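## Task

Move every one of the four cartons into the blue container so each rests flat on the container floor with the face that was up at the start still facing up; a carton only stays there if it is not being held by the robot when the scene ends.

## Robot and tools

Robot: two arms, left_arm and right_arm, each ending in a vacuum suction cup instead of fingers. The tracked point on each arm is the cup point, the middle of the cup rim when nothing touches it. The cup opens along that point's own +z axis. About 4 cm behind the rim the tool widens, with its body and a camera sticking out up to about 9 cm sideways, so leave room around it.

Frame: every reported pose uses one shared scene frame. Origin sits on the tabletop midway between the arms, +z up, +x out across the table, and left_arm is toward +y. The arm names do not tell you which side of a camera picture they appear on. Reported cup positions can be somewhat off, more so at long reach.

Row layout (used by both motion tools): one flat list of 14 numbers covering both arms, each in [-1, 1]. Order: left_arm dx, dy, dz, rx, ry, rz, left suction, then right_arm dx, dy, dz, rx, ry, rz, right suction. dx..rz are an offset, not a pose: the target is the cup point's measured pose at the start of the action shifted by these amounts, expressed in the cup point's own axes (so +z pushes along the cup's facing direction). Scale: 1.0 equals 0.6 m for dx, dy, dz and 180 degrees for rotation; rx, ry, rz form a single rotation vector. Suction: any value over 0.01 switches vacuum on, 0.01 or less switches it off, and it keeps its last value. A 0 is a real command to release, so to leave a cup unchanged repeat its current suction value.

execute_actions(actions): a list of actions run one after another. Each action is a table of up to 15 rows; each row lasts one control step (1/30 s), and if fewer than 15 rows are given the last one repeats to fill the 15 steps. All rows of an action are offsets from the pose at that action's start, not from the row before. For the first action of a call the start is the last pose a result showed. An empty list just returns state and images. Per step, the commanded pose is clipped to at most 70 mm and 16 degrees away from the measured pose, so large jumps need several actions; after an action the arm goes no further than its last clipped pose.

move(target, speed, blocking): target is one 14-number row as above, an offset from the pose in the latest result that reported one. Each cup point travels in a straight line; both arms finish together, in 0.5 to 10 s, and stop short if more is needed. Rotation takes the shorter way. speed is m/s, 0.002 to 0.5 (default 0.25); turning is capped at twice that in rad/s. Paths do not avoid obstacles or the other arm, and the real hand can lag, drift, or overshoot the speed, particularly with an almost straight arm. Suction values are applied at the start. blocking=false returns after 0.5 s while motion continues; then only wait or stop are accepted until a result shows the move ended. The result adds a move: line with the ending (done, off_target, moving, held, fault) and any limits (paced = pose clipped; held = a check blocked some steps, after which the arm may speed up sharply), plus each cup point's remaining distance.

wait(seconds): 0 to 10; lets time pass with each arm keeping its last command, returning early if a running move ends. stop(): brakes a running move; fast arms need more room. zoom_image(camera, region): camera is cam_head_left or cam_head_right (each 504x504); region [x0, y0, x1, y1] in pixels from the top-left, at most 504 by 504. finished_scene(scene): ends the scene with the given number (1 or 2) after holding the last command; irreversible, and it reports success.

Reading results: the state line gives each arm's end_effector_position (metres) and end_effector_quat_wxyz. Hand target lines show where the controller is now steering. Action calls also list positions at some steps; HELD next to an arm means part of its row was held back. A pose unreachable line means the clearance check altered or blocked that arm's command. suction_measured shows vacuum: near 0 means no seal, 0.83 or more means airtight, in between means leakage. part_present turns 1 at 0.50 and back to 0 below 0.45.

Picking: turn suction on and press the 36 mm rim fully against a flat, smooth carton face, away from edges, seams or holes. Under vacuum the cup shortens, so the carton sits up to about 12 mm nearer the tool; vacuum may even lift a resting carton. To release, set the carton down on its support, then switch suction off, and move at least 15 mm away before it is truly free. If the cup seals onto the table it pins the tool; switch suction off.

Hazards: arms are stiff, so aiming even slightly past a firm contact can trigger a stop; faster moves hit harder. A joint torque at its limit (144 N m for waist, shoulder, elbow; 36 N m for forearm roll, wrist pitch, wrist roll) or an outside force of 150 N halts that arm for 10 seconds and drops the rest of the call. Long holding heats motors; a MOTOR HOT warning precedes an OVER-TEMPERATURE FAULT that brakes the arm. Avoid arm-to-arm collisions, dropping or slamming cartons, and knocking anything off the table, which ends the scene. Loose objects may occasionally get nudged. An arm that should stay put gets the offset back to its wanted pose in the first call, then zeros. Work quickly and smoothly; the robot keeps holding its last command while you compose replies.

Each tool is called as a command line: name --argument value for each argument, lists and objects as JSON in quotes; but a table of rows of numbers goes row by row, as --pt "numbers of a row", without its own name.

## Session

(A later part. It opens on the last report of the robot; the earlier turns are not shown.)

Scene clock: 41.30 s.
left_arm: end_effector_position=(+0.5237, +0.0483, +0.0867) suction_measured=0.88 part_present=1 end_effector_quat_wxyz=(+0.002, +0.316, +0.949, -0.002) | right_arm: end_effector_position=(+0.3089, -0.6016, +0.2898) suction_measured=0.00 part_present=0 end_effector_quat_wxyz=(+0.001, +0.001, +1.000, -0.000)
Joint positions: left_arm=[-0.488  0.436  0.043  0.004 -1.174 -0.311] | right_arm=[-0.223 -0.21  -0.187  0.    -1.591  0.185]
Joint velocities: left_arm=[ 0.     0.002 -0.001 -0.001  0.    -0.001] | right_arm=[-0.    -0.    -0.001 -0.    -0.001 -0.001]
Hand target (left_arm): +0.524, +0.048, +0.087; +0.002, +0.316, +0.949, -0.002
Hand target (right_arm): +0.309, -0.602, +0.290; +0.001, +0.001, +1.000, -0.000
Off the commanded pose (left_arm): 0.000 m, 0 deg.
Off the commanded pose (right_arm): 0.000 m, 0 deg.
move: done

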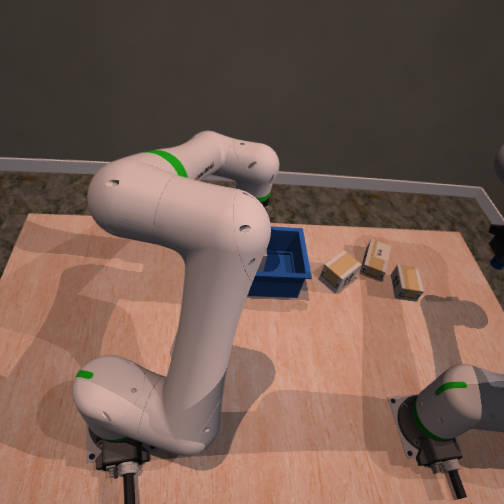

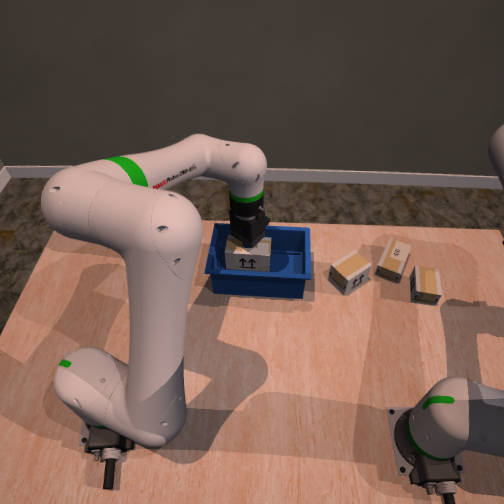

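move --target '[0,0,0.004,0,0,0,1, 0,0,0,0,0,0,0]' --speed 0.005

move --target '[0,0,0.006,0,0,0,1, 0,0,0,0,0,0,0]' --speed 0.008

execute_actions --actions '[[[0,0,0,0,0,0,0,0,0,0,0,0,0,0]]]'

move --target '[0,0,-0.13,0,0,-0.205,0, 0,0,0,0,0,0,0]'

zoom_image --camera "cam_head_right" --region '[200, 200, 320, 300]'

Scene clock: 42.40 s.
left_arm: end_effector_position=(+0.5237, +0.0483, +0.0843) suction_measured=0.88 part_present=1 end_effector_quat_wxyz=(+0.002, +0.316, +0.949, -0.002) | right_arm: end_effector_position=(+0.3089, -0.6016, +0.2898) suction_measured=0.00 part_present=0 end_effector_quat_wxyz=(+0.001, +0.001, +1.000, -0.000)
Joint positions: left_arm=[-0.488  0.438  0.04   0.004 -1.169 -0.311] | right_arm=[-0.223 -0.21  -0.187  0.    -1.591  0.185]
Joint velocities: left_arm=[-0.     0.001 -0.     0.     0.    -0.   ] | right_arm=[-0.    -0.    -0.    -0.     0.001  0.002]
Hand target (left_arm): +0.524, +0.048, +0.084; +0.002, +0.316, +0.949, -0.002
Hand target (right_arm): +0.309, -0.602, +0.290; +0.001, +0.001, +1.000, -0.000
Off the commanded pose (left_arm): 0.000 m, 0 deg.
Off the commanded pose (right_arm): 0.000 m, 0 deg.
move: done

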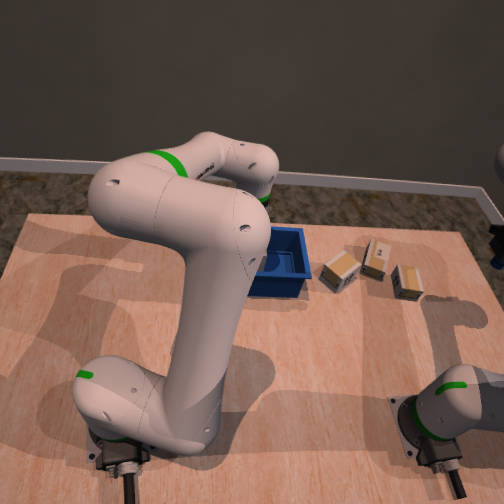

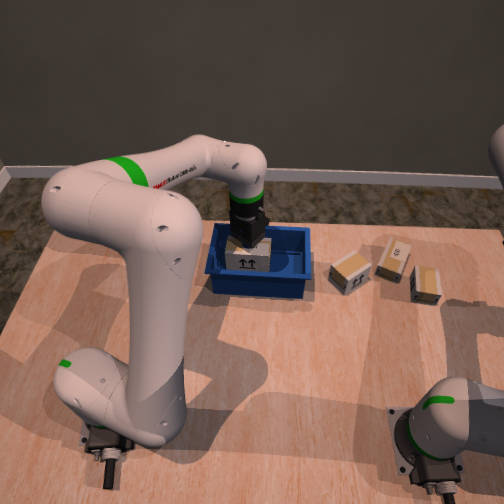

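Scene clock: 43.10 s.
left_arm: end_effector_position=(+0.5238, +0.0483, +0.0807) suction_measured=0.88 part_present=1 end_effector_quat_wxyz=(+0.002, +0.316, +0.949, -0.002) | right_arm: end_effector_position=(+0.3089, -0.6016, +0.2898) suction_measured=0.00 part_present=0 end_effector_quat_wxyz=(+0.001, +0.001, +1.000, -0.000)
Joint positions: left_arm=[-0.488  0.442  0.036  0.004 -1.161 -0.311] | right_arm=[-0.223 -0.21  -0.187  0.    -1.591  0.185]
Joint velocities: left_arm=[ 0.     0.001  0.    -0.     0.     0.   ] | right_arm=[ 0.     0.    -0.001 -0.     0.    -0.001]
Hand target (left_arm): +0.524, +0.048, +0.081; +0.002, +0.316, +0.949, -0.002
Hand target (right_arm): +0.309, -0.602, +0.290; +0.001, +0.001, +1.000, -0.000
Off the commanded pose (left_arm): 0.000 m, 0 deg.
Off the commanded pose (right_arm): 0.000 m, 0 deg.
move: done

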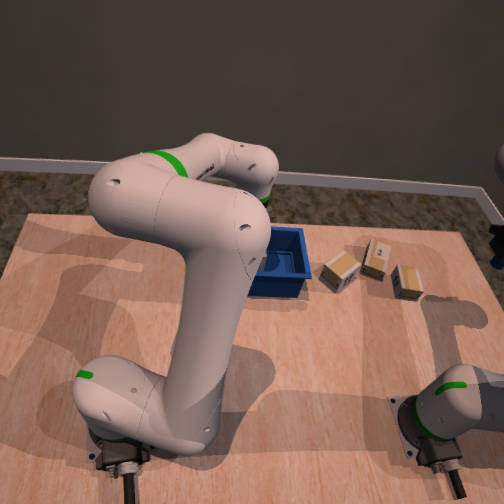

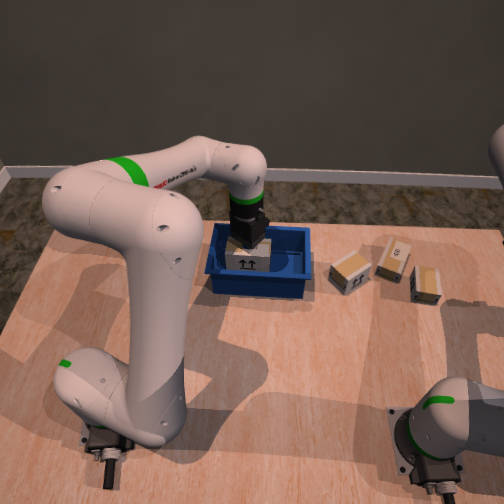

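Scene clock: 43.60 s.
left_arm: end_effector_position=(+0.5238, +0.0483, +0.0807) suction_measured=0.00 part_present=0 end_effector_quat_wxyz=(+0.002, +0.316, +0.949, -0.002) | right_arm: end_effector_position=(+0.3089, -0.6016, +0.2898) suction_measured=0.00 part_present=0 end_effector_quat_wxyz=(+0.001, +0.001, +1.000, -0.000)
Joint positions: left_arm=[-0.488  0.442  0.036  0.004 -1.161 -0.311] | right_arm=[-0.223 -0.21  -0.187  0.    -1.591  0.185]
Joint velocities: left_arm=[ 0.    -0.001 -0.    -0.    -0.     0.001] | right_arm=[ 0.    -0.    -0.    -0.    -0.    -0.001]
Hand target (left_arm): +0.524, +0.048, +0.081; +0.002, +0.316, +0.949, -0.002
Hand target (right_arm): +0.309, -0.602, +0.290; +0.001, +0.001, +1.000, -0.000
Off the commanded pose (left_arm): 0.000 m, 0 deg.
Off the commanded pose (right_arm): 0.000 m, 0 deg.
Step readings (end_effector_position):
0: left_arm (+0.5238, +0.0483, +0.0807) | right_arm (+0.3089, -0.6016, +0.2898)
1: left_arm (+0.5238, +0.0483, +0.0807) | right_arm (+0.3089, -0.6016, +0.2898)
2: left_arm (+0.5238, +0.0483, +0.0807) | right_arm (+0.3089, -0.6016, +0.2898)
4: left_arm (+0.5238, +0.0483, +0.0807) | right_arm (+0.3089, -0.6016, +0.2898)
8: left_arm (+0.5238, +0.0483, +0.0807) | right_arm (+0.3089, -0.6016, +0.2898)
15: end_effector_position above

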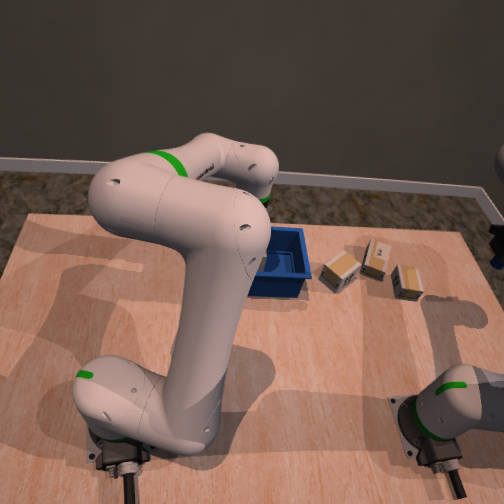

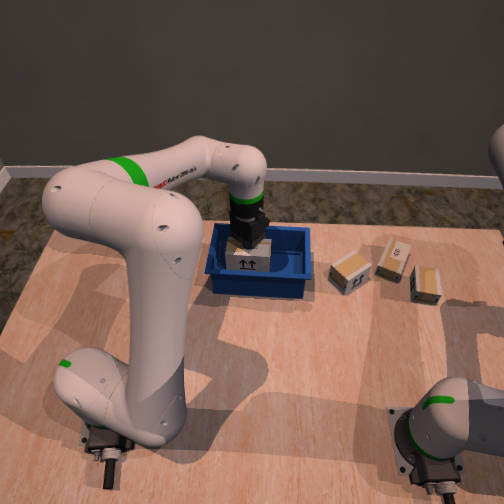

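Scene clock: 45.27 s.
left_arm: end_effector_position=(+0.5235, +0.0488, +0.1588) suction_measured=0.00 part_present=0 end_effector_quat_wxyz=(+0.001, -0.000, +1.000, -0.003) | right_arm: end_effector_position=(+0.3089, -0.6016, +0.2898) suction_measured=0.00 part_present=0 end_effector_quat_wxyz=(+0.001, +0.001, +1.000, -0.000)
Joint positions: left_arm=[-0.487  0.38   0.142  0.004 -1.328  0.334] | right_arm=[-0.223 -0.21  -0.187  0.    -1.591  0.185]
Joint velocities: left_arm=[-0.001 -0.001  0.001 -0.001 -0.     0.001] | right_arm=[ 0.     0.    -0.     0.    -0.001 -0.   ]
Hand target (left_arm): +0.523, +0.049, +0.159; +0.001, -0.000, +1.000, -0.003
Hand target (right_arm): +0.309, -0.602, +0.290; +0.001, +0.001, +1.000, -0.000
Off the commanded pose (left_arm): 0.000 m, 0 deg.
Off the commanded pose (right_arm): 0.000 m, 0 deg.
move: done

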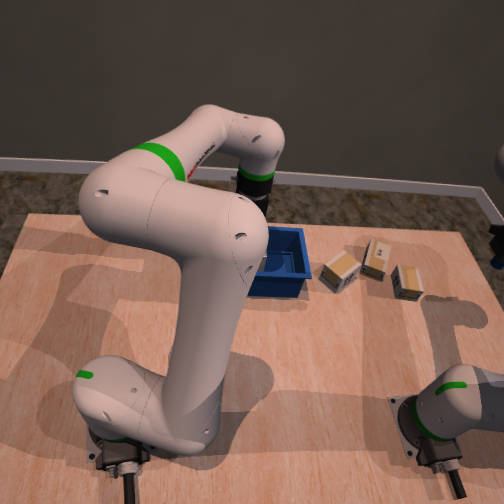

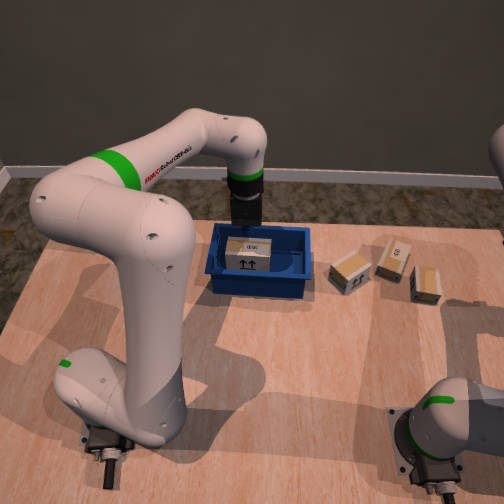

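Region (200, 200, 320, 300) of cam_head_right's 504x504 image, scaled by 4.200, with more detail than that image has.

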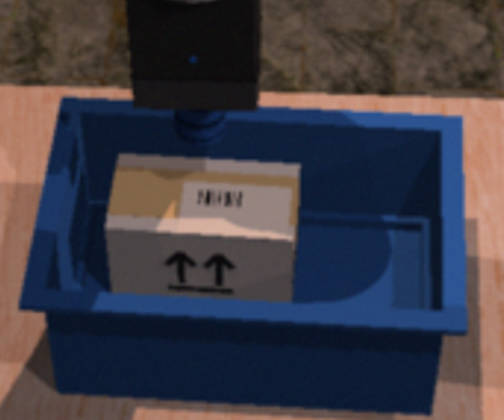

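move --target '[0.116,-0.51,0.02,0,0,0,0, 0,0,0,0,0,0,0]' --speed 0.3

move --target '[0,0,0.09,0,0,0,0, 0,0,0,0,0,0,0]' --speed 0.15

zoom_image --camera "cam_head_right" --region '[310, 210, 450, 310]'

zoom_image --camera "cam_head_left" --region '[300, 210, 440, 310]'

Scene clock: 47.47 s.
left_arm: end_effector_position=(+0.4550, -0.2573, +0.1483) suction_measured=0.00 part_present=0 end_effector_quat_wxyz=(+0.002, -0.000, +1.000, -0.002) | right_arm: end_effector_position=(+0.3089, -0.6016, +0.2898) suction_measured=0.00 part_present=0 end_effector_quat_wxyz=(+0.001, +0.001, +1.000, -0.000)
Joint positions: left_arm=[-0.943  0.851  0.848  0.    -1.562  0.791] | right_arm=[-0.223 -0.21  -0.187  0.    -1.591  0.185]
Joint velocities: left_arm=[-0.001  0.001  0.003  0.    -0.002  0.   ] | right_arm=[ 0.    -0.    -0.001  0.    -0.001  0.   ]
Hand target (left_arm): +0.455, -0.257, +0.148; +0.002, -0.000, +1.000, -0.002
Hand target (right_arm): +0.309, -0.602, +0.290; +0.001, +0.001, +1.000, -0.000
Off the commanded pose (left_arm): 0.001 m, 0 deg.
Off the commanded pose (right_arm): 0.000 m, 0 deg.
move: done

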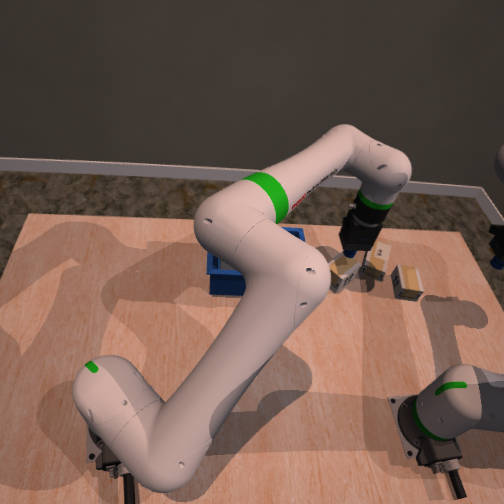

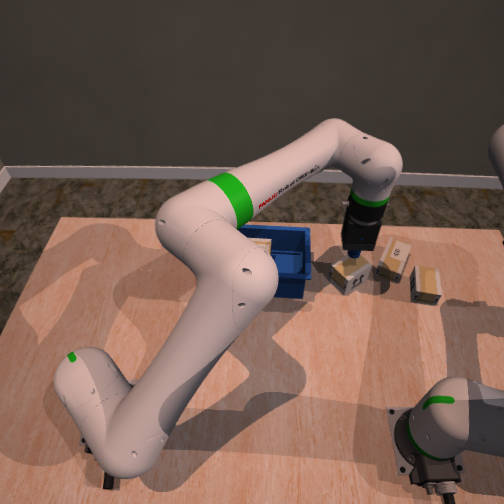

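Scene clock: 48.23 s.
left_arm: end_effector_position=(+0.4553, -0.2576, +0.0943) suction_measured=0.00 part_present=0 end_effector_quat_wxyz=(+0.002, -0.000, +1.000, -0.002) | right_arm: end_effector_position=(+0.3089, -0.6016, +0.2898) suction_measured=0.00 part_present=0 end_effector_quat_wxyz=(+0.001, +0.001, +1.000, -0.000)
Joint positions: left_arm=[-0.943  0.864  0.745  0.    -1.446  0.791] | right_arm=[-0.223 -0.21  -0.187  0.    -1.591  0.185]
Joint velocities: left_arm=[-0.     0.001  0.    -0.001  0.     0.001] | right_arm=[-0.    -0.     0.     0.    -0.001  0.   ]
Hand target (left_arm): +0.455, -0.258, +0.094; +0.002, -0.000, +1.000, -0.002
Hand target (right_arm): +0.309, -0.602, +0.290; +0.001, +0.001, +1.000, -0.000
Off the commanded pose (left_arm): 0.000 m, 0 deg.
Off the commanded pose (right_arm): 0.000 m, 0 deg.
move: done

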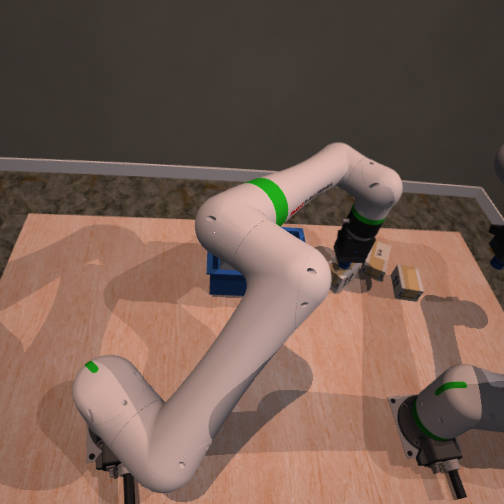

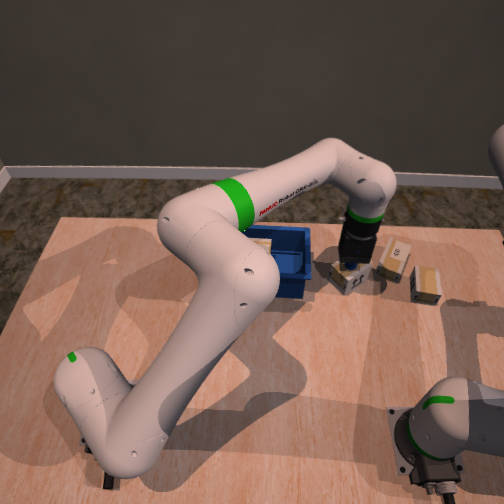

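Region (310, 210, 450, 310) of cam_head_right's 504x504 image, scaled by 3.600, with more detail than that image has; it fills the top 360 rows of this view, and the rest is white.

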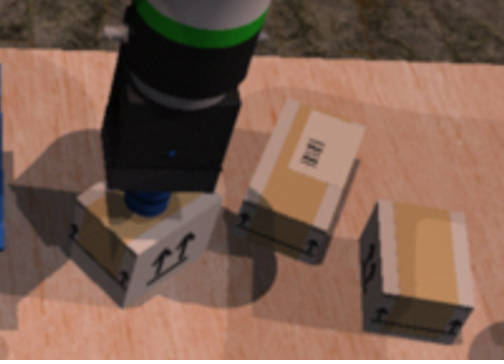

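Region (300, 210, 440, 310) of cam_head_left's 504x504 image, scaled by 3.600, with more detail than that image has; it fills the top 360 rows of this view, and the rest is white.

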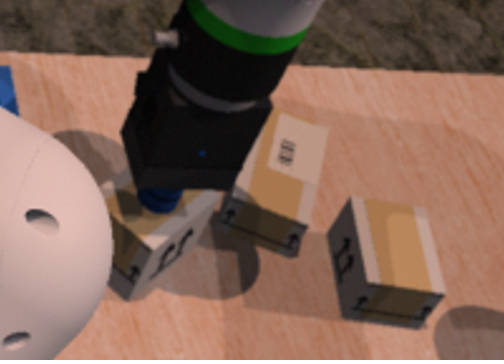

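move --target '[-0.021,-0.005,0.012,0,0,0,1, 0,0,0,0,0,0,0]' --speed 0.05

move --target '[0,0,0.011,0,0,0,1, 0,0,0,0,0,0,0]' --speed 0.02

Scene clock: 49.13 s.
left_arm: end_effector_position=(+0.4679, -0.2606, +0.0872) suction_measured=0.00 part_present=0 end_effector_quat_wxyz=(+0.002, -0.000, +1.000, -0.002) | right_arm: end_effector_position=(+0.3089, -0.6016, +0.2898) suction_measured=0.00 part_present=0 end_effector_quat_wxyz=(+0.001, +0.001, +1.000, -0.000)
Joint positions: left_arm=[-0.934  0.9    0.791  0.    -1.456  0.782] | right_arm=[-0.223 -0.21  -0.187  0.    -1.591  0.185]
Joint velocities: left_arm=[ 0.    -0.001  0.001  0.    -0.     0.001] | right_arm=[ 0.    -0.     0.001  0.    -0.001 -0.001]
Hand target (left_arm): +0.468, -0.261, +0.087; +0.002, -0.000, +1.000, -0.002
Hand target (right_arm): +0.309, -0.602, +0.290; +0.001, +0.001, +1.000, -0.000
Off the commanded pose (left_arm): 0.000 m, 0 deg.
Off the commanded pose (right_arm): 0.000 m, 0 deg.
move: done

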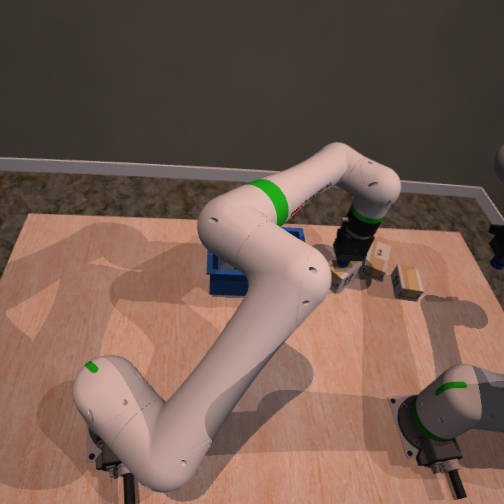

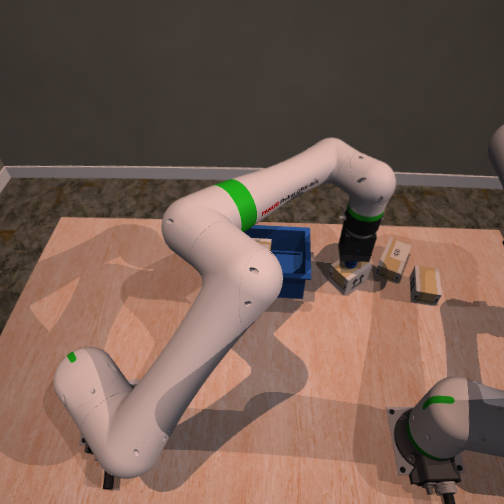

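Scene clock: 49.83 s.
left_arm: end_effector_position=(+0.4679, -0.2607, +0.0806) suction_measured=0.00 part_present=0 end_effector_quat_wxyz=(+0.002, -0.000, +1.000, -0.002) | right_arm: end_effector_position=(+0.3089, -0.6016, +0.2898) suction_measured=0.00 part_present=0 end_effector_quat_wxyz=(+0.001, +0.001, +1.000, -0.000)
Joint positions: left_arm=[-0.934  0.902  0.78   0.    -1.442  0.782] | right_arm=[-0.223 -0.21  -0.187  0.    -1.591  0.185]
Joint velocities: left_arm=[ 0.001 -0.002 -0.     0.     0.     0.001] | right_arm=[ 0.     0.     0.001 -0.     0.001 -0.   ]
Hand target (left_arm): +0.468, -0.261, +0.081; +0.002, -0.000, +1.000, -0.002
Hand target (right_arm): +0.309, -0.602, +0.290; +0.001, +0.001, +1.000, -0.000
Off the commanded pose (left_arm): 0.000 m, 0 deg.
Off the commanded pose (right_arm): 0.000 m, 0 deg.
move: done

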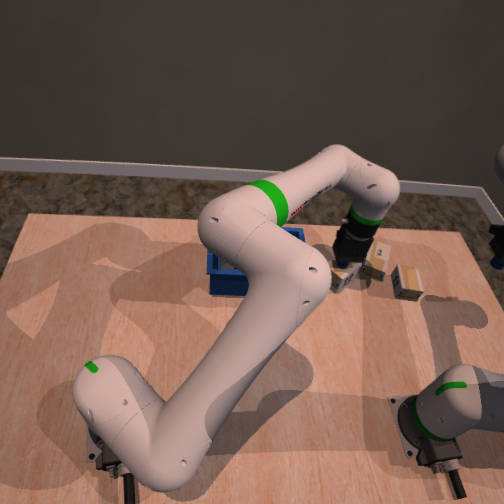

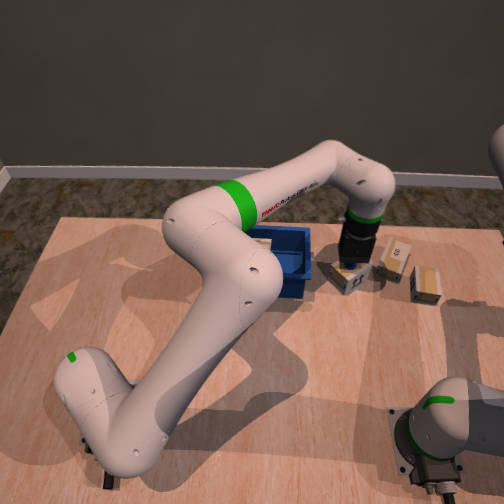

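move --target '[0,0,0.011,0,0,0,1, 0,0,0,0,0,0,0]' --speed 0.02

Scene clock: 50.67 s.
left_arm: end_effector_position=(+0.4679, -0.2607, +0.0740) suction_measured=0.86 part_present=1 end_effector_quat_wxyz=(+0.002, -0.000, +1.000, -0.002) | right_arm: end_effector_position=(+0.3089, -0.6016, +0.2898) suction_measured=0.00 part_present=0 end_effector_quat_wxyz=(+0.001, +0.001, +1.000, -0.000)
Joint positions: left_arm=[-0.934  0.905  0.77   0.    -1.429  0.782] | right_arm=[-0.223 -0.21  -0.187  0.    -1.591  0.185]
Joint velocities: left_arm=[-0.    -0.001 -0.    -0.     0.    -0.001] | right_arm=[-0.     0.     0.002 -0.     0.002  0.   ]
Hand target (left_arm): +0.468, -0.261, +0.074; +0.002, -0.000, +1.000, -0.002
Hand target (right_arm): +0.309, -0.602, +0.290; +0.001, +0.001, +1.000, -0.000
Off the commanded pose (left_arm): 0.000 m, 0 deg.
Off the commanded pose (right_arm): 0.000 m, 0 deg.
move: done

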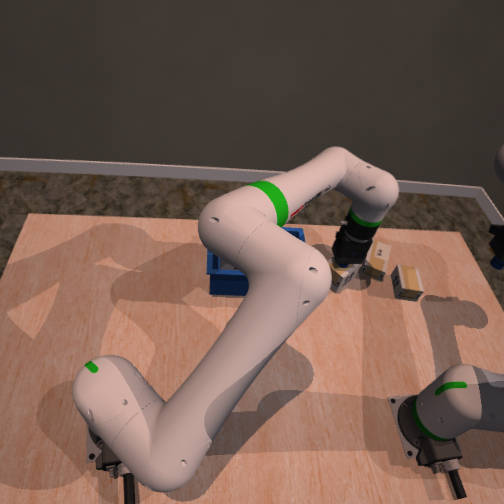

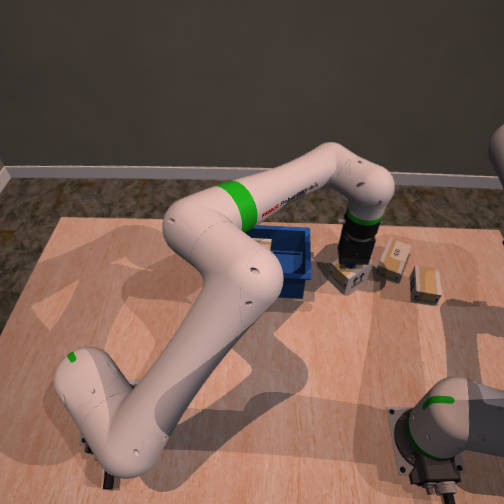

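move --target '[0,0,-0.2,0,0,0,1, 0,0,0,0,0,0,0]'

move --target '[-0.09,0.305,0,0,0,0.2,1, 0,0,0,0,0,0,0]'

move --target '[0,0,0.05,0,0,0,1, 0,0,0,0,0,0,0]' --speed 0.1

zoom_image --camera "cam_head_right" --region '[200, 200, 320, 300]'

zoom_image --camera "cam_head_left" --region '[200, 200, 320, 300]'

Scene clock: 52.23 s.
left_arm: end_effector_position=(+0.4675, -0.2598, +0.1939) suction_measured=0.88 part_present=1 end_effector_quat_wxyz=(+0.002, -0.001, +1.000, -0.002) | right_arm: end_effector_position=(+0.3089, -0.6016, +0.2898) suction_measured=0.00 part_present=0 end_effector_quat_wxyz=(+0.001, +0.001, +1.000, -0.000)
Joint positions: left_arm=[-0.934  0.904  1.046  0.    -1.708  0.782] | right_arm=[-0.223 -0.21  -0.187  0.    -1.591  0.185]
Joint velocities: left_arm=[-0.002  0.002  0.006 -0.001 -0.004 -0.   ] | right_arm=[-0.    -0.     0.001 -0.    -0.001  0.001]
Hand target (left_arm): +0.467, -0.260, +0.194; +0.002, -0.000, +1.000, -0.002
Hand target (right_arm): +0.309, -0.602, +0.290; +0.001, +0.001, +1.000, -0.000
Off the commanded pose (left_arm): 0.000 m, 0 deg.
Off the commanded pose (right_arm): 0.000 m, 0 deg.
move: done

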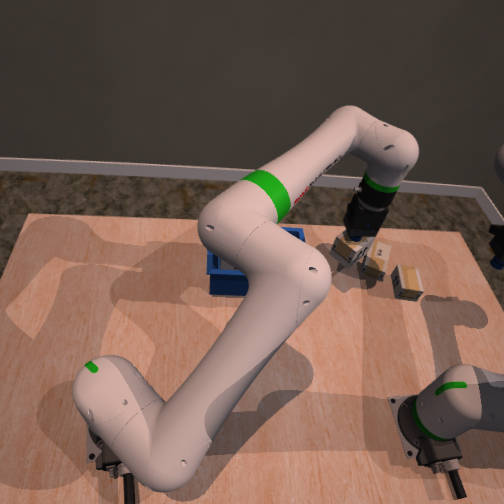

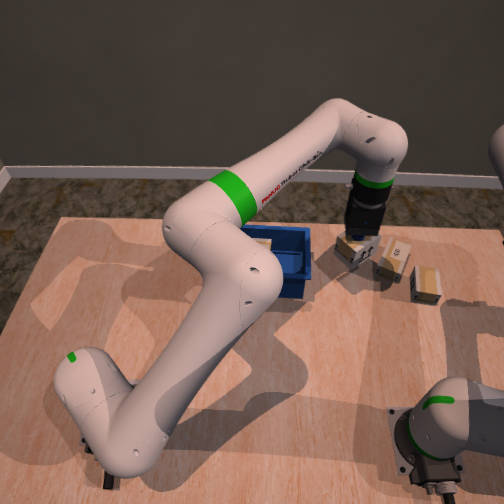

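Scene clock: 53.90 s.
left_arm: end_effector_position=(+0.5208, -0.0768, +0.1931) suction_measured=0.88 part_present=1 end_effector_quat_wxyz=(+0.002, +0.309, +0.951, -0.002) | right_arm: end_effector_position=(+0.3089, -0.6016, +0.2898) suction_measured=0.00 part_present=0 end_effector_quat_wxyz=(+0.001, +0.001, +1.000, -0.000)
Joint positions: left_arm=[-0.677  0.556  0.475  0.002 -1.485 -0.103] | right_arm=[-0.223 -0.21  -0.187  0.    -1.591  0.185]
Joint velocities: left_arm=[ 0.001 -0.002 -0.001  0.001  0.    -0.001] | right_arm=[ 0.    -0.     0.001 -0.     0.     0.001]
Hand target (left_arm): +0.521, -0.077, +0.193; +0.002, +0.309, +0.951, -0.002
Hand target (right_arm): +0.309, -0.602, +0.290; +0.001, +0.001, +1.000, -0.000
Off the commanded pose (left_arm): 0.001 m, 0 deg.
Off the commanded pose (right_arm): 0.000 m, 0 deg.
move: done

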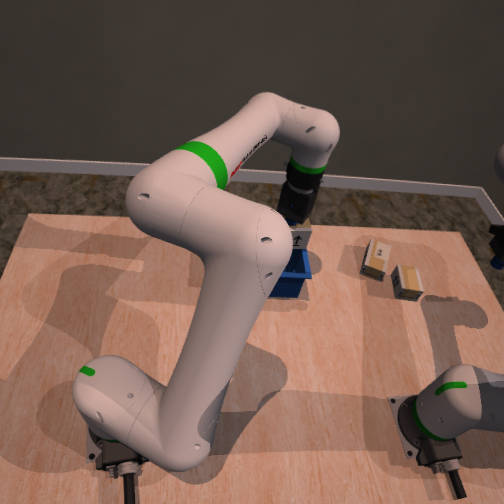

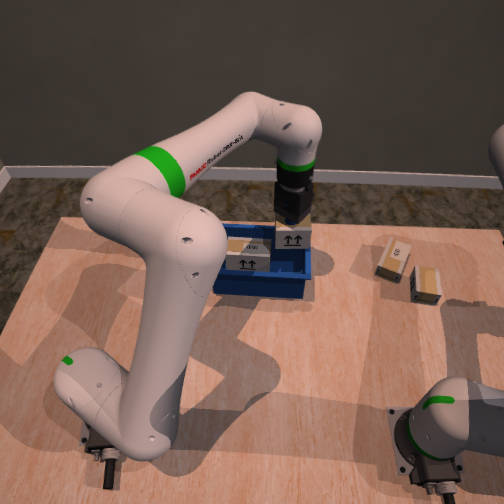

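Scene clock: 54.63 s.
left_arm: end_effector_position=(+0.5210, -0.0769, +0.1631) suction_measured=0.88 part_present=1 end_effector_quat_wxyz=(+0.002, +0.309, +0.951, -0.002) | right_arm: end_effector_position=(+0.3089, -0.6016, +0.2898) suction_measured=0.00 part_present=0 end_effector_quat_wxyz=(+0.001, +0.001, +1.000, -0.000)
Joint positions: left_arm=[-0.677  0.565  0.42   0.002 -1.42  -0.103] | right_arm=[-0.223 -0.21  -0.187  0.    -1.591  0.185]
Joint velocities: left_arm=[-0.     0.001  0.    -0.     0.001 -0.002] | right_arm=[-0.    -0.     0.001  0.    -0.     0.   ]
Hand target (left_arm): +0.521, -0.077, +0.163; +0.002, +0.309, +0.951, -0.002
Hand target (right_arm): +0.309, -0.602, +0.290; +0.001, +0.001, +1.000, -0.000
Off the commanded pose (left_arm): 0.000 m, 0 deg.
Off the commanded pose (right_arm): 0.000 m, 0 deg.
move: done

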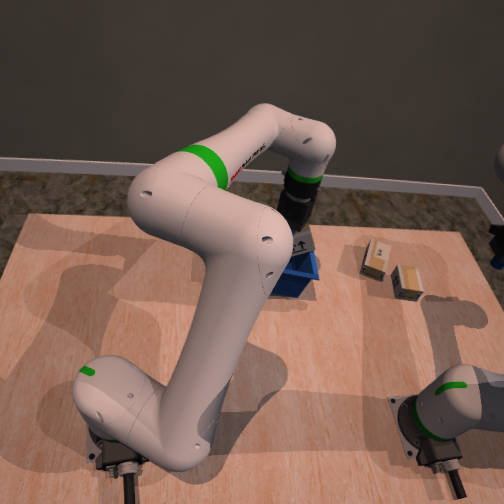

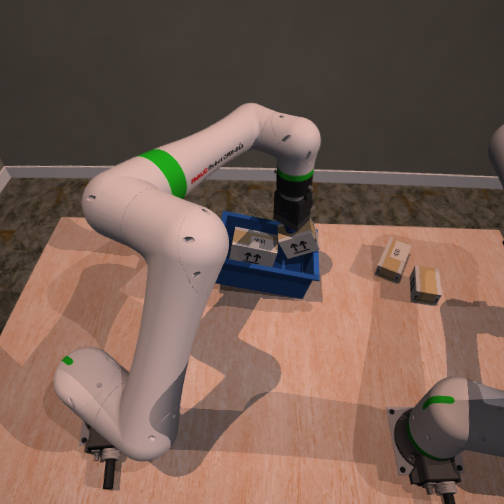

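Region (200, 200, 320, 300) of cam_head_right's 504x504 image, scaled by 4.200, with more detail than that image has.

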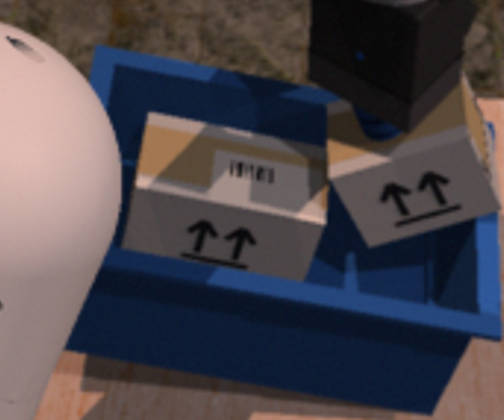

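Region (200, 200, 320, 300) of cam_head_left's 504x504 image, scaled by 4.200, with more detail than that image has.

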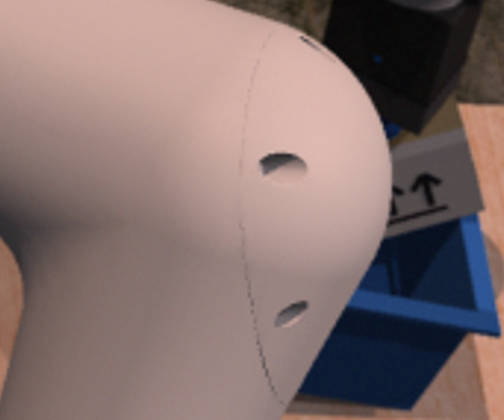

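Hit the rim and tipped the bin. Lift slowly.

move --target '[0,0,-0.06,0,0,0,1, 0,0,0,0,0,0,0]' --speed 0.03

zoom_image --camera "cam_head_right" --region '[200, 200, 320, 300]'

Scene clock: 56.27 s.
left_arm: end_effector_position=(+0.5209, -0.0767, +0.1991) suction_measured=0.88 part_present=1 end_effector_quat_wxyz=(+0.002, +0.309, +0.951, -0.002) | right_arm: end_effector_position=(+0.3089, -0.6016, +0.2898) suction_measured=0.00 part_present=0 end_effector_quat_wxyz=(+0.001, +0.001, +1.000, -0.000)
Joint positions: left_arm=[-0.677  0.554  0.487  0.002 -1.498 -0.103] | right_arm=[-0.223 -0.21  -0.187  0.    -1.591  0.185]
Joint velocities: left_arm=[ 0.    -0.002 -0.001 -0.001 -0.    -0.001] | right_arm=[-0. -0. -0.  0. -0.  0.]
Hand target (left_arm): +0.521, -0.077, +0.199; +0.002, +0.309, +0.951, -0.002
Hand target (right_arm): +0.309, -0.602, +0.290; +0.001, +0.001, +1.000, -0.000
Off the commanded pose (left_arm): 0.000 m, 0 deg.
Off the commanded pose (right_arm): 0.000 m, 0 deg.
move: done

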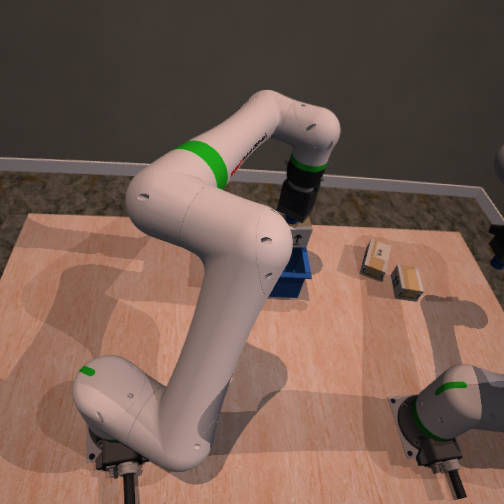

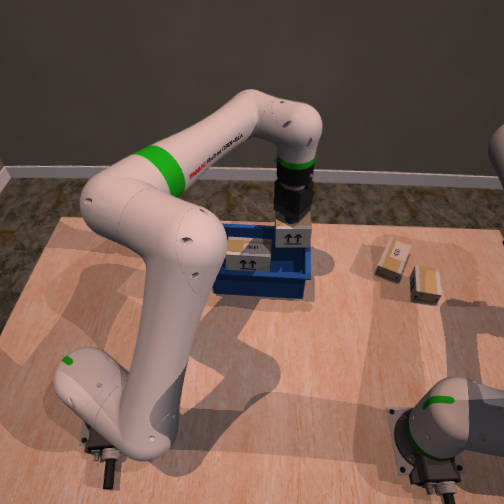

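Region (200, 200, 320, 300) of cam_head_right's 504x504 image, scaled by 4.200, with more detail than that image has.

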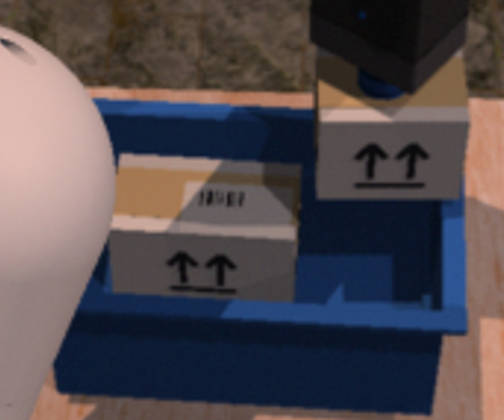

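move --target '[0.04,-0.03,0,0,0,-0.485,1, 0,0,0,0,0,0,0]' --speed 0.5

zoom_image --camera "cam_head_right" --region '[200, 200, 320, 300]'

Scene clock: 58.77 s.
left_arm: end_effector_position=(+0.4909, -0.0772, +0.1990) suction_measured=0.88 part_present=1 end_effector_quat_wxyz=(+0.000, -0.433, +0.901, -0.003) | right_arm: end_effector_position=(+0.3089, -0.6016, +0.2898) suction_measured=0.00 part_present=0 end_effector_quat_wxyz=(+0.001, +0.001, +1.000, -0.000)
Joint positions: left_arm=[-0.702  0.494  0.398  0.002 -1.469  1.445] | right_arm=[-0.223 -0.21  -0.187  0.    -1.591  0.185]
Joint velocities: left_arm=[-0.    -0.002  0.001  0.    -0.001  0.001] | right_arm=[-0.     0.     0.002 -0.     0.001 -0.   ]
Hand target (left_arm): +0.491, -0.077, +0.199; +0.000, -0.433, +0.901, -0.003
Hand target (right_arm): +0.309, -0.602, +0.290; +0.001, +0.001, +1.000, -0.000
Off the commanded pose (left_arm): 0.000 m, 0 deg.
Off the commanded pose (right_arm): 0.000 m, 0 deg.
move: done

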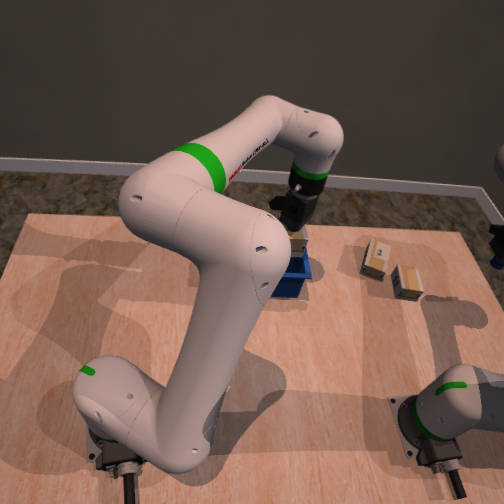

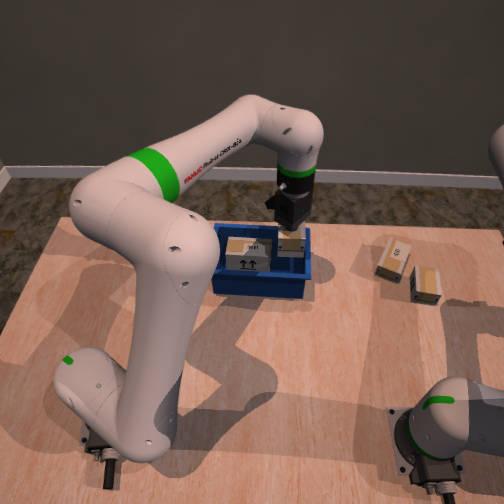

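Region (200, 200, 320, 300) of cam_head_right's 504x504 image, scaled by 4.200, with more detail than that image has.

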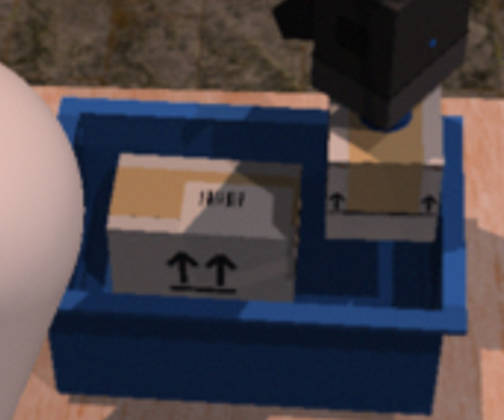

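move --target '[-0.0104,0.0083,0.01,0,0,0,1, 0,0,0,0,0,0,0]' --speed 0.1

move --target '[0,0,0.15,0,0,0,1, 0,0,0,0,0,0,0]' --speed 0.08

zoom_image --camera "cam_head_right" --region '[200, 200, 320, 300]'

Scene clock: 59.80 s.
left_arm: end_effector_position=(+0.4909, -0.0693, +0.1929) suction_measured=0.88 part_present=1 end_effector_quat_wxyz=(+0.000, -0.433, +0.901, -0.003) | right_arm: end_effector_position=(+0.3089, -0.6016, +0.2898) suction_measured=0.00 part_present=0 end_effector_quat_wxyz=(+0.001, +0.001, +1.000, -0.000)
Joint positions: left_arm=[-0.691  0.482  0.366  0.002 -1.45   1.434] | right_arm=[-0.223 -0.21  -0.187  0.    -1.591  0.185]
Joint velocities: left_arm=[ 0.     0.001 -0.     0.     0.     0.001] | right_arm=[-0.    -0.    -0.     0.     0.    -0.001]
Hand target (left_arm): +0.491, -0.069, +0.193; +0.000, -0.433, +0.901, -0.003
Hand target (right_arm): +0.309, -0.602, +0.290; +0.001, +0.001, +1.000, -0.000
Off the commanded pose (left_arm): 0.000 m, 0 deg.
Off the commanded pose (right_arm): 0.000 m, 0 deg.
move: done

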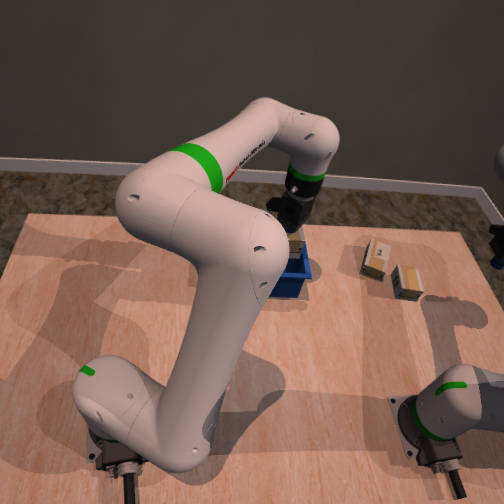

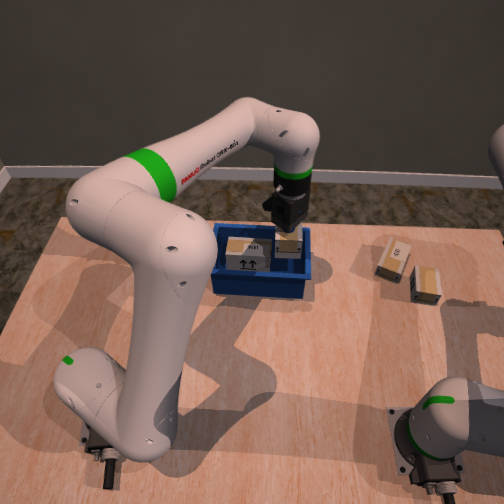

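Scene clock: 61.23 s.
left_arm: end_effector_position=(+0.4913, -0.0698, +0.1030) suction_measured=0.88 part_present=1 end_effector_quat_wxyz=(+0.001, -0.433, +0.901, -0.003) | right_arm: end_effector_position=(+0.3089, -0.6016, +0.2898) suction_measured=0.00 part_present=0 end_effector_quat_wxyz=(+0.001, +0.001, +1.000, -0.000)
Joint positions: left_arm=[-0.692  0.531  0.224  0.002 -1.259  1.434] | right_arm=[-0.223 -0.21  -0.187  0.    -1.591  0.185]
Joint velocities: left_arm=[-0.    -0.    -0.     0.     0.     0.001] | right_arm=[ 0. -0. -0. -0. -0.  0.]
Hand target (left_arm): +0.491, -0.070, +0.103; +0.000, -0.433, +0.901, -0.003
Hand target (right_arm): +0.309, -0.602, +0.290; +0.001, +0.001, +1.000, -0.000
Off the commanded pose (left_arm): 0.000 m, 0 deg.
Off the commanded pose (right_arm): 0.000 m, 0 deg.
move: done

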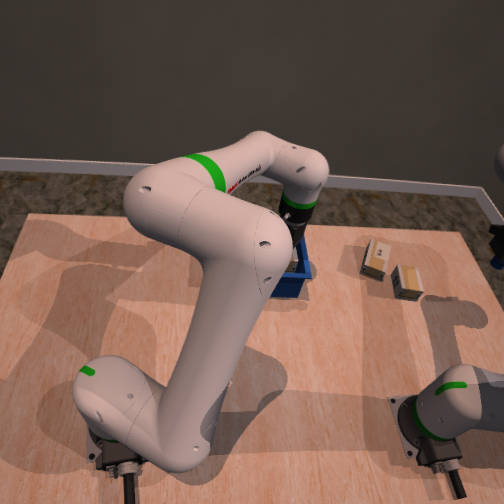

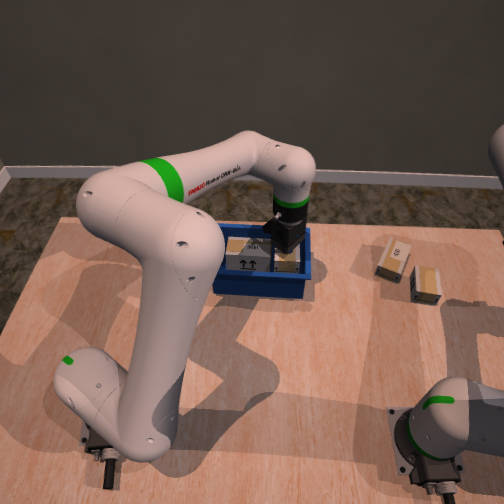

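Region (200, 200, 320, 300) of cam_head_right's 504x504 image, scaled by 4.200, with more detail than that image has.

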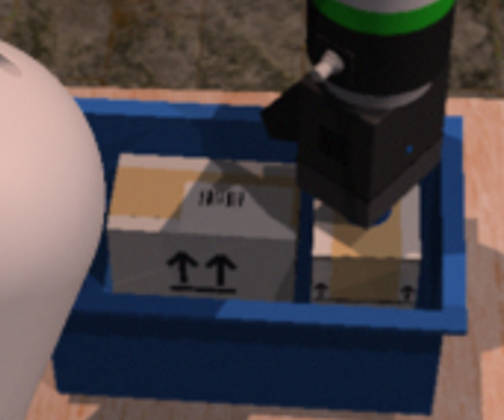

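Push +y 2.6 cm.

move --target '[-0.034,0.027,0,0,0,0,1, 0,0,0,0,0,0,0]' --speed 0.03

zoom_image --camera "cam_head_right" --region '[200, 200, 320, 300]'

Scene clock: 62.50 s.
left_arm: end_effector_position=(+0.4913, -0.0438, +0.1028) suction_measured=0.88 part_present=1 end_effector_quat_wxyz=(+0.000, -0.433, +0.901, -0.003) | right_arm: end_effector_position=(+0.3089, -0.6016, +0.2898) suction_measured=0.00 part_present=0 end_effector_quat_wxyz=(+0.001, +0.001, +1.000, -0.000)
Joint positions: left_arm=[-0.655  0.489  0.162  0.003 -1.238  1.397] | right_arm=[-0.223 -0.21  -0.187  0.    -1.591  0.185]
Joint velocities: left_arm=[ 0.     0.001 -0.    -0.     0.    -0.002] | right_arm=[-0.     0.     0.001 -0.    -0.    -0.   ]
Hand target (left_arm): +0.491, -0.044, +0.103; +0.000, -0.433, +0.901, -0.003
Hand target (right_arm): +0.309, -0.602, +0.290; +0.001, +0.001, +1.000, -0.000
Off the commanded pose (left_arm): 0.000 m, 0 deg.
Off the commanded pose (right_arm): 0.000 m, 0 deg.
move: done

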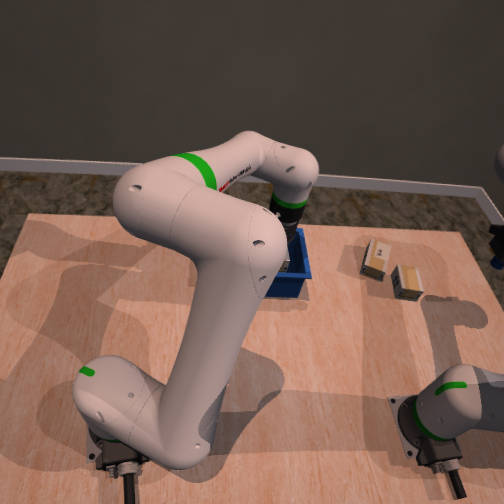

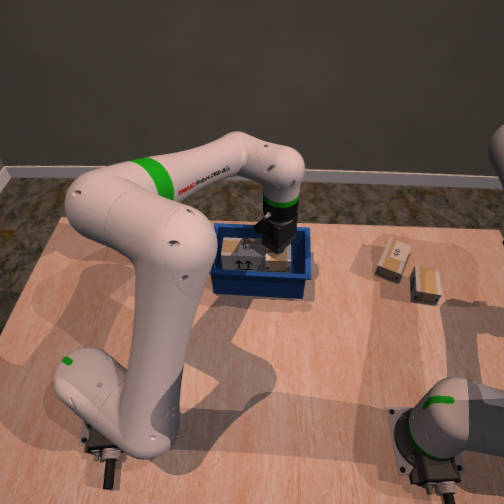

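Region (200, 200, 320, 300) of cam_head_right's 504x504 image, scaled by 4.200, with more detail than that image has.

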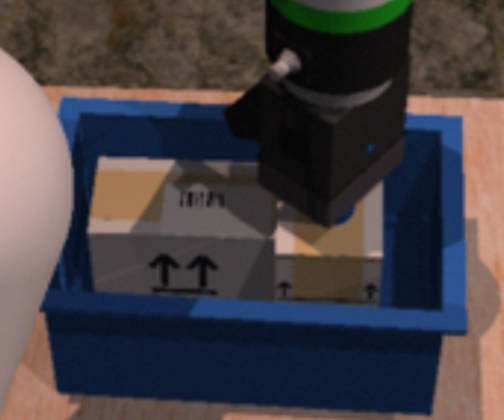

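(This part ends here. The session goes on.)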